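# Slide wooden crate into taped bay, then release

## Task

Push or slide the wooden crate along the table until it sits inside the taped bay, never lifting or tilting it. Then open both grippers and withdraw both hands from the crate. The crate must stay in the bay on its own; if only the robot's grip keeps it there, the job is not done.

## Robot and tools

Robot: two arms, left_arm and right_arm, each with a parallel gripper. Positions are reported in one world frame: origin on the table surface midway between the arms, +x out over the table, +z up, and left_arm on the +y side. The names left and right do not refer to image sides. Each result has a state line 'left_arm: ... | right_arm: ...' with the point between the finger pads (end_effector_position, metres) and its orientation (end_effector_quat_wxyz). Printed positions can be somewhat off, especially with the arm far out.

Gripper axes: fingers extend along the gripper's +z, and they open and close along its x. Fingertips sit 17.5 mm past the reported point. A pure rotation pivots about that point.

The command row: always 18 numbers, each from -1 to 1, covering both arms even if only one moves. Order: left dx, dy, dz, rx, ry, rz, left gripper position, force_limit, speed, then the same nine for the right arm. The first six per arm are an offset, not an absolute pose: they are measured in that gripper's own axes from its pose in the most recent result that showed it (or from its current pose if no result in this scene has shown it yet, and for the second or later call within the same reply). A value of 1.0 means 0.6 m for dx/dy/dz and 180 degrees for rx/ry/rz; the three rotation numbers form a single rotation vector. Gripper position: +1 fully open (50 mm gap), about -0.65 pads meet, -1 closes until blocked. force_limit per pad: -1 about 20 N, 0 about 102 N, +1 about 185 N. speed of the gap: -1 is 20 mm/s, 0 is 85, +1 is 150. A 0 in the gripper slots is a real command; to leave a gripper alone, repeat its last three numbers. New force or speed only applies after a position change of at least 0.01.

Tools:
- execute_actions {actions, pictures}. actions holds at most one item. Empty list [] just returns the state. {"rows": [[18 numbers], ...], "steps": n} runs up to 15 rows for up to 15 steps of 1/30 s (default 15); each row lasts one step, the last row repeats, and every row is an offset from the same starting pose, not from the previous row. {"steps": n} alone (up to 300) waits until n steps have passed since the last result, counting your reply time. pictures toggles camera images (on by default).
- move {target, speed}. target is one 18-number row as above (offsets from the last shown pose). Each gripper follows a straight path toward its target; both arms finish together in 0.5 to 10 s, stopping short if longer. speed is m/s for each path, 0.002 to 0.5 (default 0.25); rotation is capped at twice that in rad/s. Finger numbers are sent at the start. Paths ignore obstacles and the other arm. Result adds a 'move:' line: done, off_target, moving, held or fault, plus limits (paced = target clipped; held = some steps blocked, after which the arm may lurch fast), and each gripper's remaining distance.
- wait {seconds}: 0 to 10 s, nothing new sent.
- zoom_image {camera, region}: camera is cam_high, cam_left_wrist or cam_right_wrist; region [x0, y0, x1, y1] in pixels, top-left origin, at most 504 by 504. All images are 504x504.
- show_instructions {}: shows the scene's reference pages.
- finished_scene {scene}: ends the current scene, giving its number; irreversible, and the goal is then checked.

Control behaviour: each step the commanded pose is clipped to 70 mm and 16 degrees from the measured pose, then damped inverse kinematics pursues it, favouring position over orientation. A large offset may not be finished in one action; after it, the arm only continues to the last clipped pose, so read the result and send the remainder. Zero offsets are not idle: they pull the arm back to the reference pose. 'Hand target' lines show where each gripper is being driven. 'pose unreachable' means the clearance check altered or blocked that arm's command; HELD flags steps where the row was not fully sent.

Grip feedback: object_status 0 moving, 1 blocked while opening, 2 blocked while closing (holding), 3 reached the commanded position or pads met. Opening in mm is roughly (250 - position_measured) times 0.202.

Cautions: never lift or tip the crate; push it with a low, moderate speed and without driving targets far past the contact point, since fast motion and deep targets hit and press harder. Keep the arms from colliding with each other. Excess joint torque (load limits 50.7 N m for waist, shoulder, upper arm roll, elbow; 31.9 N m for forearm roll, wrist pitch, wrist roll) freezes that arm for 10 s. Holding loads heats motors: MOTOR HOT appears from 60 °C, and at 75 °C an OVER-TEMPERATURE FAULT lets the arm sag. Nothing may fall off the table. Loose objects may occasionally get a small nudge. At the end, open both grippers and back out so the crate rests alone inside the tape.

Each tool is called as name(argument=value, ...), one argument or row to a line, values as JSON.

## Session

execute_actions(
  actions=[],
)

zoom_image(
  camera="cam_high",
  region=[100, 150, 400, 450],
)

show_instructions(
)

Scene clock: 0.00 s of 4200.00 s.
left_arm: end_effector_position=(+0.4312, +0.5975, +0.3831) position_measured=3 object_status=3 end_effector_quat_wxyz=(-0.010, +0.812, +0.583, -0.030) | right_arm: end_effector_position=(+0.5818, -0.6691, +0.2056) position_measured=3 object_status=3 end_effector_quat_wxyz=(+0.442, +0.096, +0.891, -0.028)
Joint positions: left_arm=[-0.653  0.617  0.188  0.694 -0.117  1.901  0.878] | right_arm=[ 0.772  0.431  0.026  2.113  0.919 -0.44   2.491]
Joint velocities: left_arm=[ 0.     0.001  0.     0.001 -0.    -0.001  0.   ] | right_arm=[-0.    -0.001  0.001  0.     0.    -0.    -0.   ]
Hand target (left_arm): +0.431, +0.597, +0.383; -0.010, +0.812, +0.583, -0.030
Hand target (right_arm): +0.582, -0.669, +0.206; +0.442, +0.096, +0.891, -0.028
camera_calibration (this result's frames):
cam_left_wrist: T_world_to_cam=[[0.18903, 0.980468, 0.0543173, -0.707628], [0.979584, -0.184428, -0.0800069, -0.241802], [-0.0684266, 0.0683321, -0.995313, 0.52915], [0, 0, 0, 1]] pos_world=[0.406837, 0.613053, 0.54576]
cam_right_wrist: T_world_to_cam=[[-0.554306, 0.20415, -0.806888, 0.627577], [0.251089, 0.965302, 0.0717405, 0.513526], [0.793536, -0.162834, -0.586332, -0.283525], [0, 0, 0, 1]] pos_world=[0.443917, -0.669996, 0.303304]

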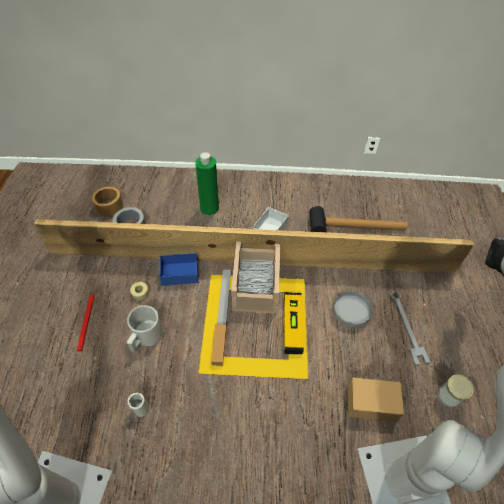

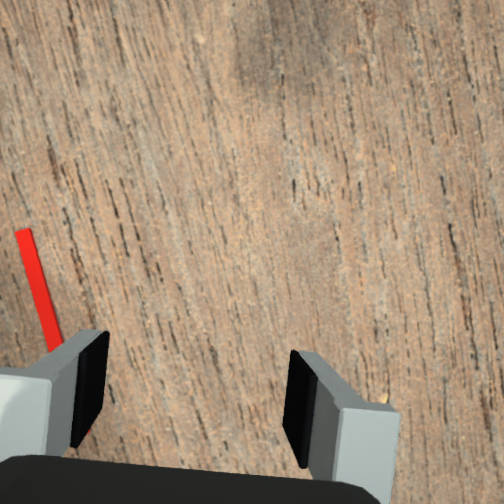

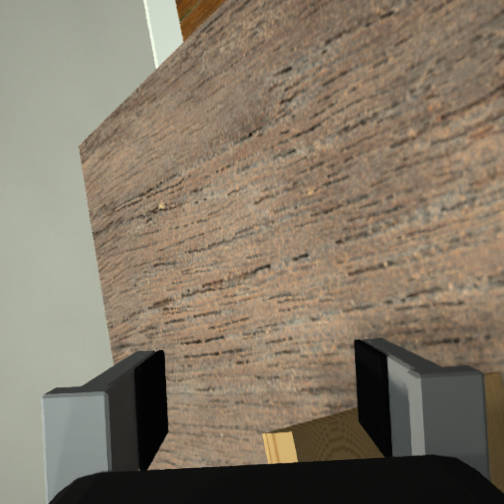

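Region (100, 150, 400, 450) of cam_high's 504x504 image, scaled by 1.680, with more detail than that image has.

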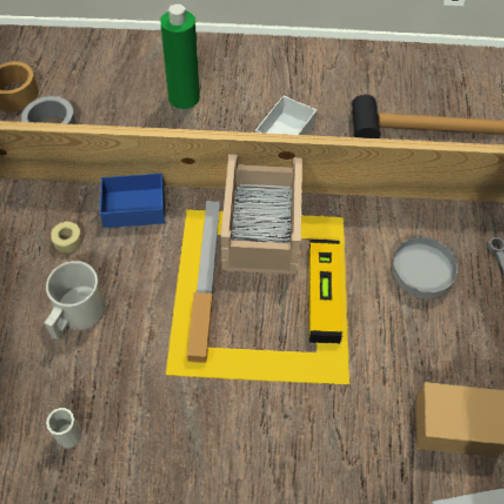

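Reference images for this scene: manual page 1, manual page 2, manual page 3, manual page 4.

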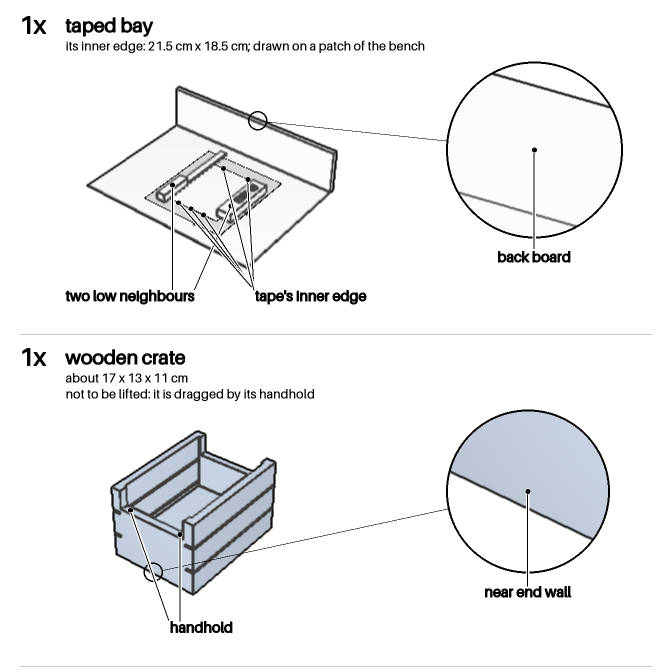

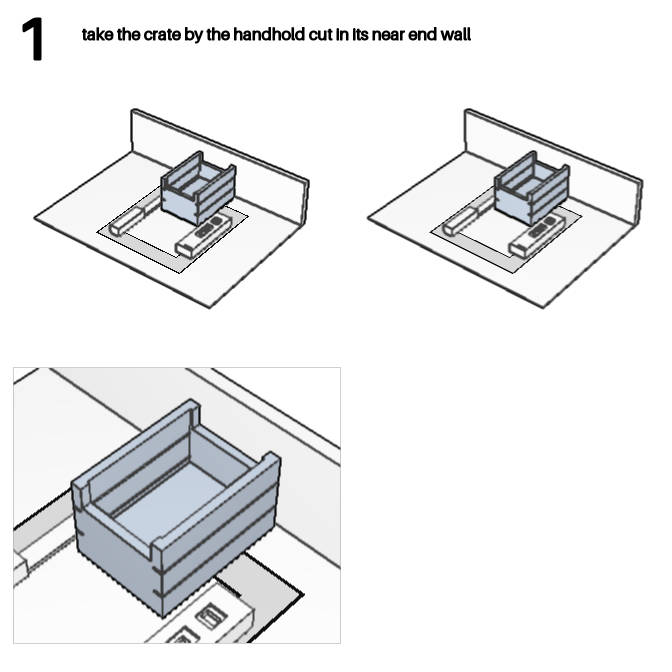

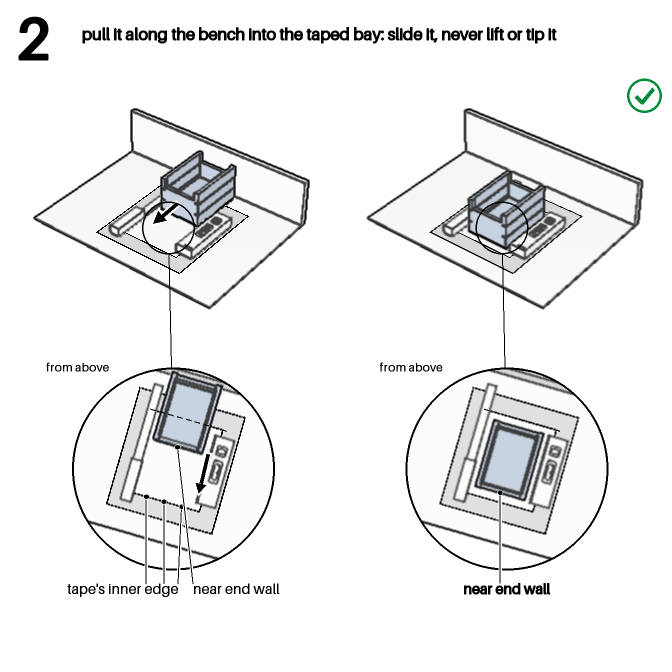

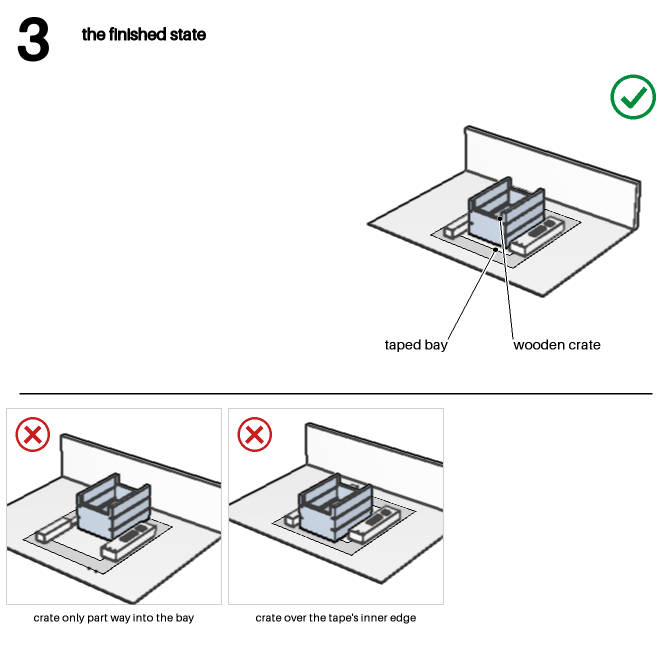

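move(
  target=[-0.899,0.43,0.367,-0.007,0.02,0.396,1,0,0,0,0,0,0,0,0,1,0,0],
)

Scene clock: 7.70 s of 4200.00 s.
left_arm: end_effector_position=(+0.4921, +0.0007, +0.1707) position_measured=3 object_status=3 end_effector_quat_wxyz=(+0.000, +1.000, +0.001, +0.000) | right_arm: end_effector_position=(+0.5818, -0.6691, +0.2056) position_measured=3 object_status=3 end_effector_quat_wxyz=(+0.442, +0.096, +0.891, -0.028)
Joint positions: left_arm=[ 0.361  1.039  0.459  0.587 -0.392  1.565  0.773] | right_arm=[ 0.772  0.431  0.026  2.113  0.919 -0.44   2.491]
Joint velocities: left_arm=[ 0.008  0.016  0.001 -0.02   0.001  0.011 -0.002] | right_arm=[-0.     0.001  0.    -0.     0.    -0.    -0.   ]
Hand target (left_arm): +0.492, +0.000, +0.170; -0.000, +1.000, +0.000, -0.000
Hand target (right_arm): +0.582, -0.669, +0.206; +0.442, +0.096, +0.891, -0.028
Off the commanded pose (left_arm): 0.003 m, 0 deg.
Off the commanded pose (right_arm): 0.000 m, 0 deg.
After step 90, 1.60 s passed at rest.
move: done
camera_calibration (this result's frames):
cam_left_wrist: T_world_to_cam=[[0.986631, 0.139345, 0.084511, -0.51955], [0.141745, -0.989634, -0.023066, -0.0253884], [0.0804209, 0.0347366, -0.996156, 0.289562], [0, 0, 0, 1]] pos_world=[0.492916, 0.0372131, 0.331771]
cam_right_wrist: T_world_to_cam=[[-0.554304, 0.20415, -0.806889, 0.627578], [0.251089, 0.965302, 0.0717402, 0.513527], [0.793537, -0.162835, -0.58633, -0.283528], [0, 0, 0, 1]] pos_world=[0.443918, -0.669996, 0.303304]

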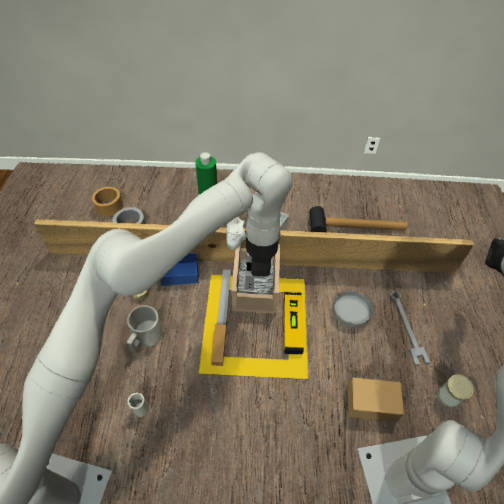

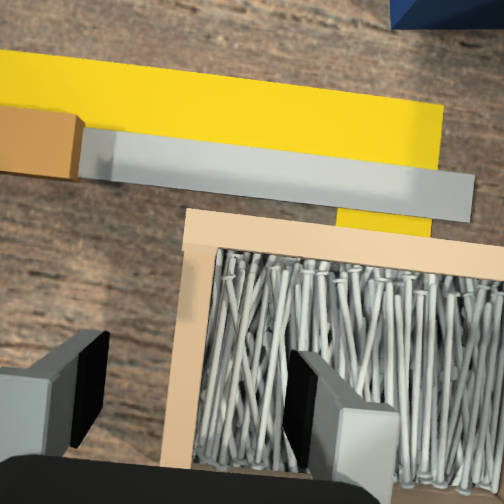

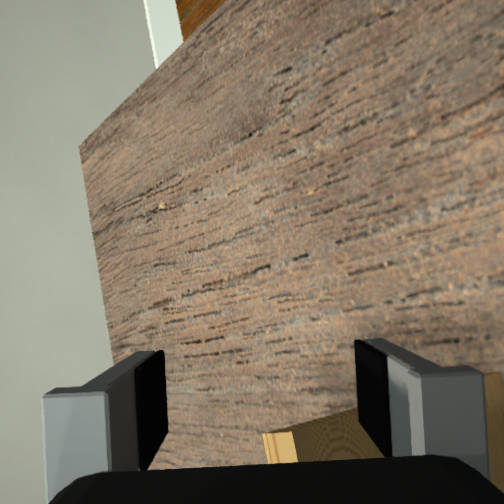

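move(
  target=[0,0.018,0.148,0,0,0,1,0,0,0,0,0,0,0,0,1,0,0],
  speed=0.06,
)

move(
  target=[-0.232,0.008,0.005,0,0,0,1,0,0,0,0,0,0,0,0,1,0,0],
  speed=0.04,
)

Scene clock: 13.07 s of 4200.00 s.
left_arm: end_effector_position=(+0.4921, -0.0103, +0.0819) position_measured=3 object_status=3 end_effector_quat_wxyz=(+0.000, +1.000, +0.000, +0.000) | right_arm: end_effector_position=(+0.5818, -0.6691, +0.2056) position_measured=3 object_status=3 end_effector_quat_wxyz=(+0.442, +0.096, +0.891, -0.028)
Joint positions: left_arm=[ 0.357  1.112  0.444  0.721 -0.403  1.367  0.814] | right_arm=[ 0.772  0.431  0.026  2.113  0.919 -0.44   2.491]
Joint velocities: left_arm=[-0.001  0.001  0.001  0.001 -0.001 -0.002  0.   ] | right_arm=[-0.001  0.002  0.001  0.     0.001  0.002 -0.   ]
Hand target (left_arm): +0.492, -0.010, +0.082; +0.000, +1.000, +0.000, +0.000
Hand target (right_arm): +0.582, -0.669, +0.206; +0.442, +0.096, +0.891, -0.028
Off the commanded pose (left_arm): 0.000 m, 0 deg.
Off the commanded pose (right_arm): 0.000 m, 0 deg.
After step 90, 0.57 s passed at rest.
move: done
camera_calibration (this result's frames):
cam_left_wrist: T_world_to_cam=[[0.986662, 0.13917, 0.0844328, -0.510559], [0.141553, -0.989666, -0.0228912, -0.0381728], [0.0803745, 0.0345376, -0.996166, 0.201574], [0, 0, 0, 1]] pos_world=[0.492951, 0.0263144, 0.243035]
cam_right_wrist: T_world_to_cam=[[-0.554302, 0.204149, -0.80689, 0.627578], [0.251089, 0.965302, 0.0717399, 0.513527], [0.793538, -0.162836, -0.586329, -0.283529], [0, 0, 0, 1]] pos_world=[0.443918, -0.669997, 0.303305]

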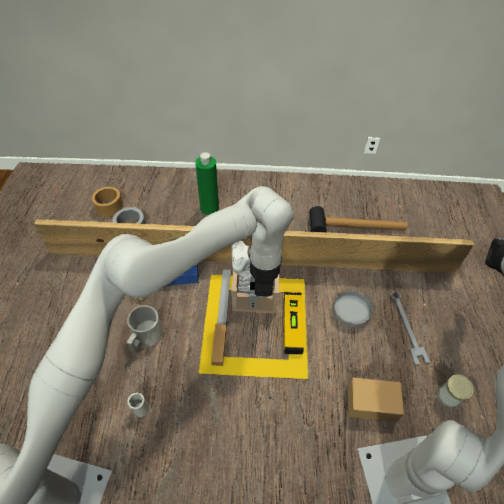

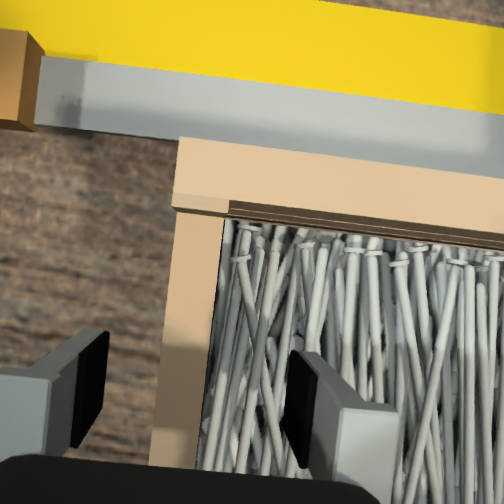

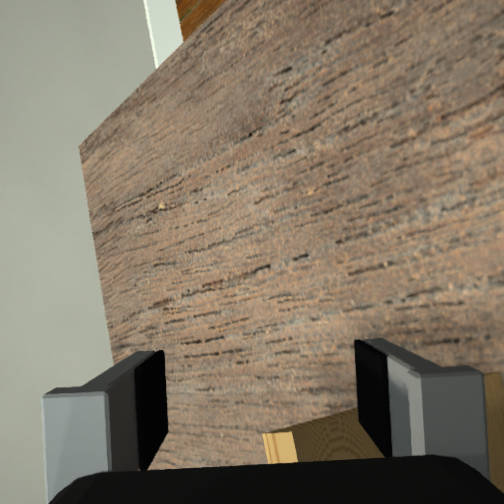

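Scene clock: 16.83 s of 4200.00 s.
left_arm: end_effector_position=(+0.3566, -0.0152, +0.0806) position_measured=3 object_status=3 end_effector_quat_wxyz=(+0.001, +1.000, +0.001, +0.004) | right_arm: end_effector_position=(+0.5818, -0.6691, +0.2056) position_measured=3 object_status=3 end_effector_quat_wxyz=(+0.442, +0.096, +0.891, -0.028)
Joint positions: left_arm=[ 0.413  0.868  0.446  1.282 -0.389  1.069  1.071] | right_arm=[ 0.772  0.431  0.026  2.113  0.919 -0.44   2.491]
Joint velocities: left_arm=[ 0.001 -0.001  0.001  0.003 -0.003 -0.002  0.002] | right_arm=[ 0.001  0.     0.     0.    -0.    -0.002  0.   ]
Hand target (left_arm): +0.353, -0.016, +0.079; +0.000, +1.000, +0.000, +0.000
Hand target (right_arm): +0.582, -0.669, +0.206; +0.442, +0.096, +0.891, -0.028
Off the commanded pose (left_arm): 0.004 m, 0 deg.
Off the commanded pose (right_arm): 0.000 m, 0 deg.
move: off_target (left_arm)
camera_calibration (this result's frames):
cam_left_wrist: T_world_to_cam=[[0.985754, 0.141422, 0.0910465, -0.376175], [0.14376, -0.989418, -0.0196209, -0.025], [0.0873082, 0.0324302, -0.995653, 0.20877], [0, 0, 0, 1]] pos_world=[0.356183, 0.0216935, 0.241622]
cam_right_wrist: T_world_to_cam=[[-0.554301, 0.204148, -0.806892, 0.627578], [0.251089, 0.965302, 0.0717396, 0.513528], [0.79354, -0.162836, -0.586327, -0.283532], [0, 0, 0, 1]] pos_world=[0.443919, -0.669997, 0.303305]

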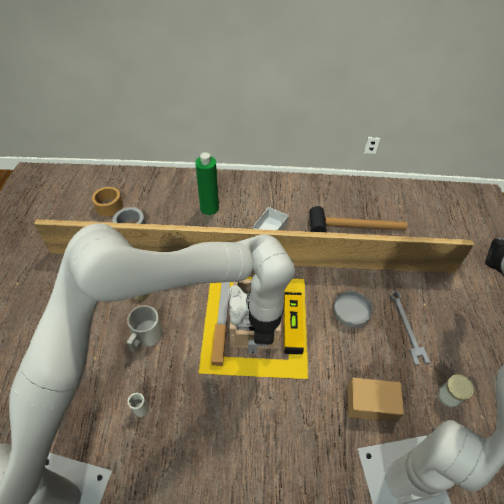

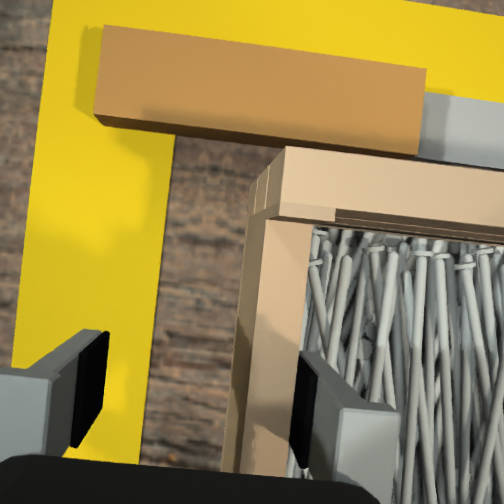

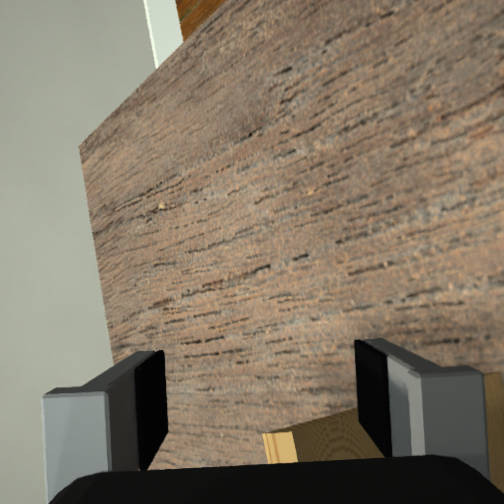

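Gap 2.9 cm; inside.

move(
  target=[0.025,0,0,0,0,0,1,0,0,0,0,0,0,0,0,1,0,0],
  speed=0.05,
)

move(
  target=[0,0,-0.15,0,0,0,1,0,0,0,0,0,0,0,0,1,0,0],
  speed=0.15,
)

move(
  target=[0,-0.35,-0.08,0,0,0,1,0,0,0,0,0,0,0,0,1,0,0],
)

Scene clock: 20.87 s of 4200.00 s.
left_arm: end_effector_position=(+0.3716, -0.0152, +0.0809) position_measured=3 object_status=3 end_effector_quat_wxyz=(+0.002, +1.000, +0.001, +0.004) | right_arm: end_effector_position=(+0.5818, -0.6691, +0.2056) position_measured=3 object_status=3 end_effector_quat_wxyz=(+0.442, +0.096, +0.891, -0.028)
Joint positions: left_arm=[ 0.402  0.889  0.447  1.235 -0.391  1.094  1.046] | right_arm=[ 0.772  0.431  0.026  2.113  0.919 -0.44   2.491]
Joint velocities: left_arm=[ 0.     0.002 -0.001 -0.004 -0.002  0.003 -0.001] | right_arm=[ 0.    -0.001 -0.001  0.001 -0.     0.001 -0.   ]
Hand target (left_arm): +0.372, -0.015, +0.081; +0.001, +1.000, +0.002, +0.004
Hand target (right_arm): +0.582, -0.669, +0.206; +0.442, +0.096, +0.891, -0.028
Off the commanded pose (left_arm): 0.000 m, 0 deg.
Off the commanded pose (right_arm): 0.000 m, 0 deg.
After step 90, 0.30 s passed at rest.
move: done
camera_calibration (this result's frames):
cam_left_wrist: T_world_to_cam=[[0.985731, 0.141457, 0.0912404, -0.391015], [0.143787, -0.989417, -0.0194609, -0.0270998], [0.0875219, 0.0323025, -0.995639, 0.207628], [0, 0, 0, 1]] pos_world=[0.37116, 0.0217918, 0.241871]
cam_right_wrist: T_world_to_cam=[[-0.554299, 0.204148, -0.806893, 0.627578], [0.251089, 0.965302, 0.0717392, 0.513528], [0.793541, -0.162837, -0.586325, -0.283534], [0, 0, 0, 1]] pos_world=[0.44392, -0.669998, 0.303306]

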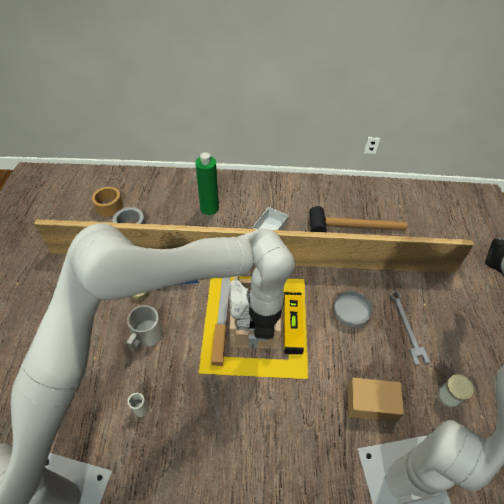

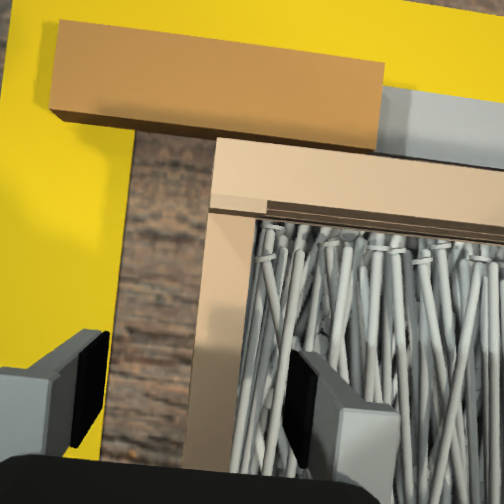

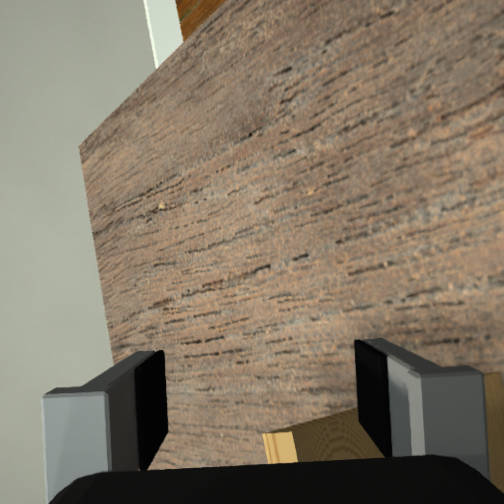

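Scene clock: 21.83 s of 4200.00 s.
left_arm: end_effector_position=(+0.3710, -0.0148, +0.1708) position_measured=3 object_status=3 end_effector_quat_wxyz=(+0.001, +1.000, +0.002, +0.004) | right_arm: end_effector_position=(+0.5818, -0.6691, +0.2056) position_measured=3 object_status=3 end_effector_quat_wxyz=(+0.442, +0.096, +0.891, -0.028)
Joint positions: left_arm=[ 0.399  0.797  0.48   1.111 -0.354  1.303  1.009] | right_arm=[ 0.772  0.431  0.026  2.113  0.919 -0.44   2.491]
Joint velocities: left_arm=[-0.001  0.     0.001 -0.002 -0.001  0.003 -0.   ] | right_arm=[ 0.    -0.     0.001 -0.    -0.    -0.001 -0.   ]
Hand target (left_arm): +0.371, -0.015, +0.171; +0.001, +1.000, +0.002, +0.004
Hand target (right_arm): +0.582, -0.669, +0.206; +0.442, +0.096, +0.891, -0.028
Off the commanded pose (left_arm): 0.000 m, 0 deg.
Off the commanded pose (right_arm): 0.000 m, 0 deg.
move: done
camera_calibration (this result's frames):
cam_left_wrist: T_world_to_cam=[[0.985681, 0.141627, 0.0915086, -0.398722], [0.143987, -0.989384, -0.0196912, -0.0249253], [0.0877483, 0.0325853, -0.99561, 0.297121], [0, 0, 0, 1]] pos_world=[0.37053, 0.0221273, 0.331812]
cam_right_wrist: T_world_to_cam=[[-0.554297, 0.204147, -0.806894, 0.627578], [0.251089, 0.965302, 0.0717389, 0.513529], [0.793542, -0.162837, -0.586323, -0.283536], [0, 0, 0, 1]] pos_world=[0.443921, -0.669999, 0.303306]

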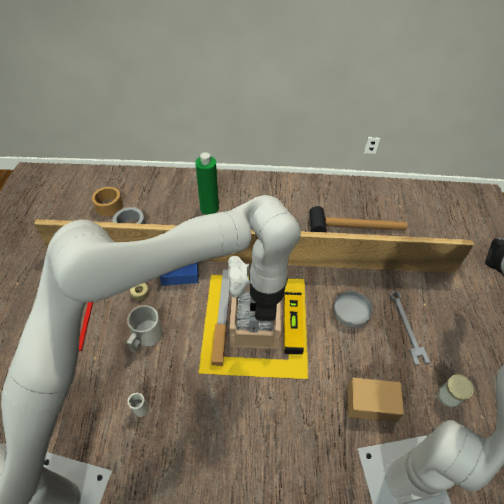

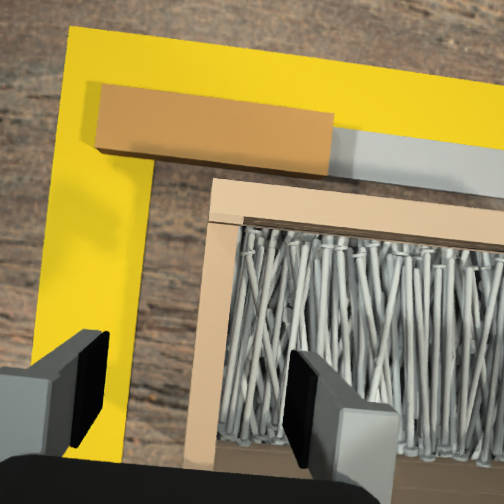

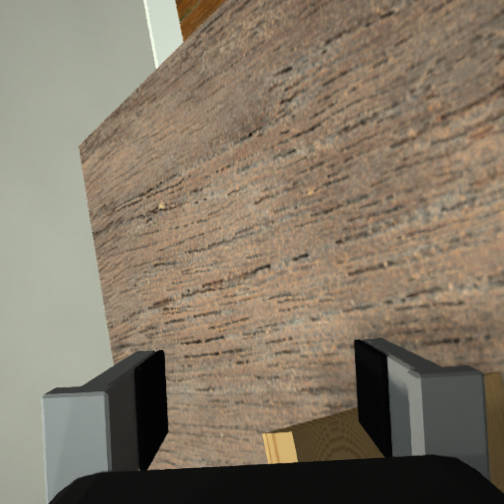

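Scene clock: 23.27 s of 4200.00 s.
left_arm: end_effector_position=(+0.3690, +0.1951, +0.2179) position_measured=3 object_status=3 end_effector_quat_wxyz=(+0.001, +1.000, +0.001, +0.004) | right_arm: end_effector_position=(+0.5818, -0.6691, +0.2056) position_measured=3 object_status=3 end_effector_quat_wxyz=(+0.442, +0.096, +0.891, -0.028)
Joint positions: left_arm=[-0.046  0.444  0.508  1.572 -0.23   1.177  0.673] | right_arm=[ 0.772  0.431  0.026  2.113  0.919 -0.44   2.491]
Joint velocities: left_arm=[-0.002 -0.002 -0.002  0.001  0.001 -0.    -0.001] | right_arm=[ 0.    -0.001  0.001 -0.001 -0.     0.     0.   ]
Hand target (left_arm): +0.369, +0.195, +0.218; +0.001, +1.000, +0.001, +0.004
Hand target (right_arm): +0.582, -0.669, +0.206; +0.442, +0.096, +0.891, -0.028
Off the commanded pose (left_arm): 0.001 m, 0 deg.
Off the commanded pose (right_arm): 0.000 m, 0 deg.
move: done
camera_calibration (this result's frames):
cam_left_wrist: T_world_to_cam=[[0.985848, 0.140703, 0.0911409, -0.430581], [0.143067, -0.989513, -0.0199077, 0.184368], [0.087384, 0.0326652, -0.995639, 0.337525], [0, 0, 0, 1]] pos_world=[0.368616, 0.231994, 0.378967]
cam_right_wrist: T_world_to_cam=[[-0.554296, 0.204146, -0.806896, 0.627579], [0.251089, 0.965302, 0.0717387, 0.513529], [0.793543, -0.162838, -0.586321, -0.283538], [0, 0, 0, 1]] pos_world=[0.443922, -0.669999, 0.303306]

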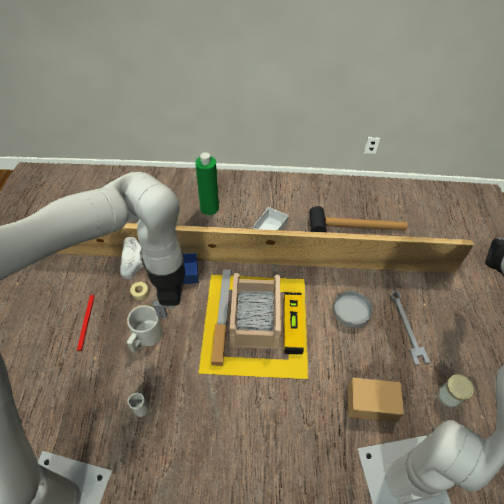

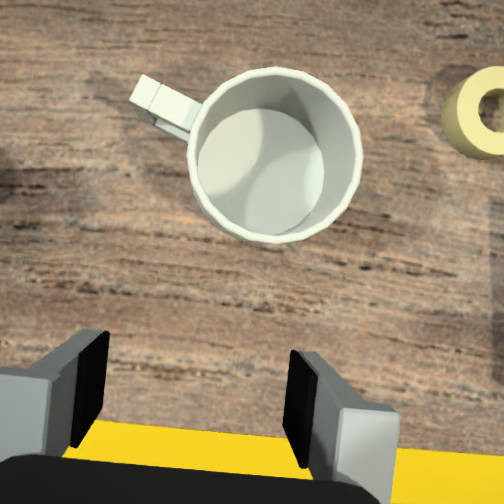

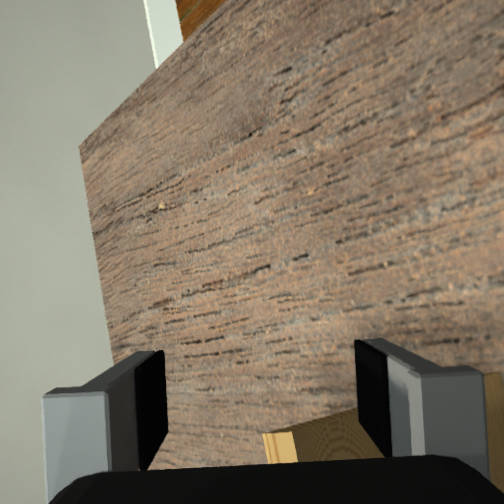

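finished_scene(
  scene=2,
)

The scene is finished: the task was done.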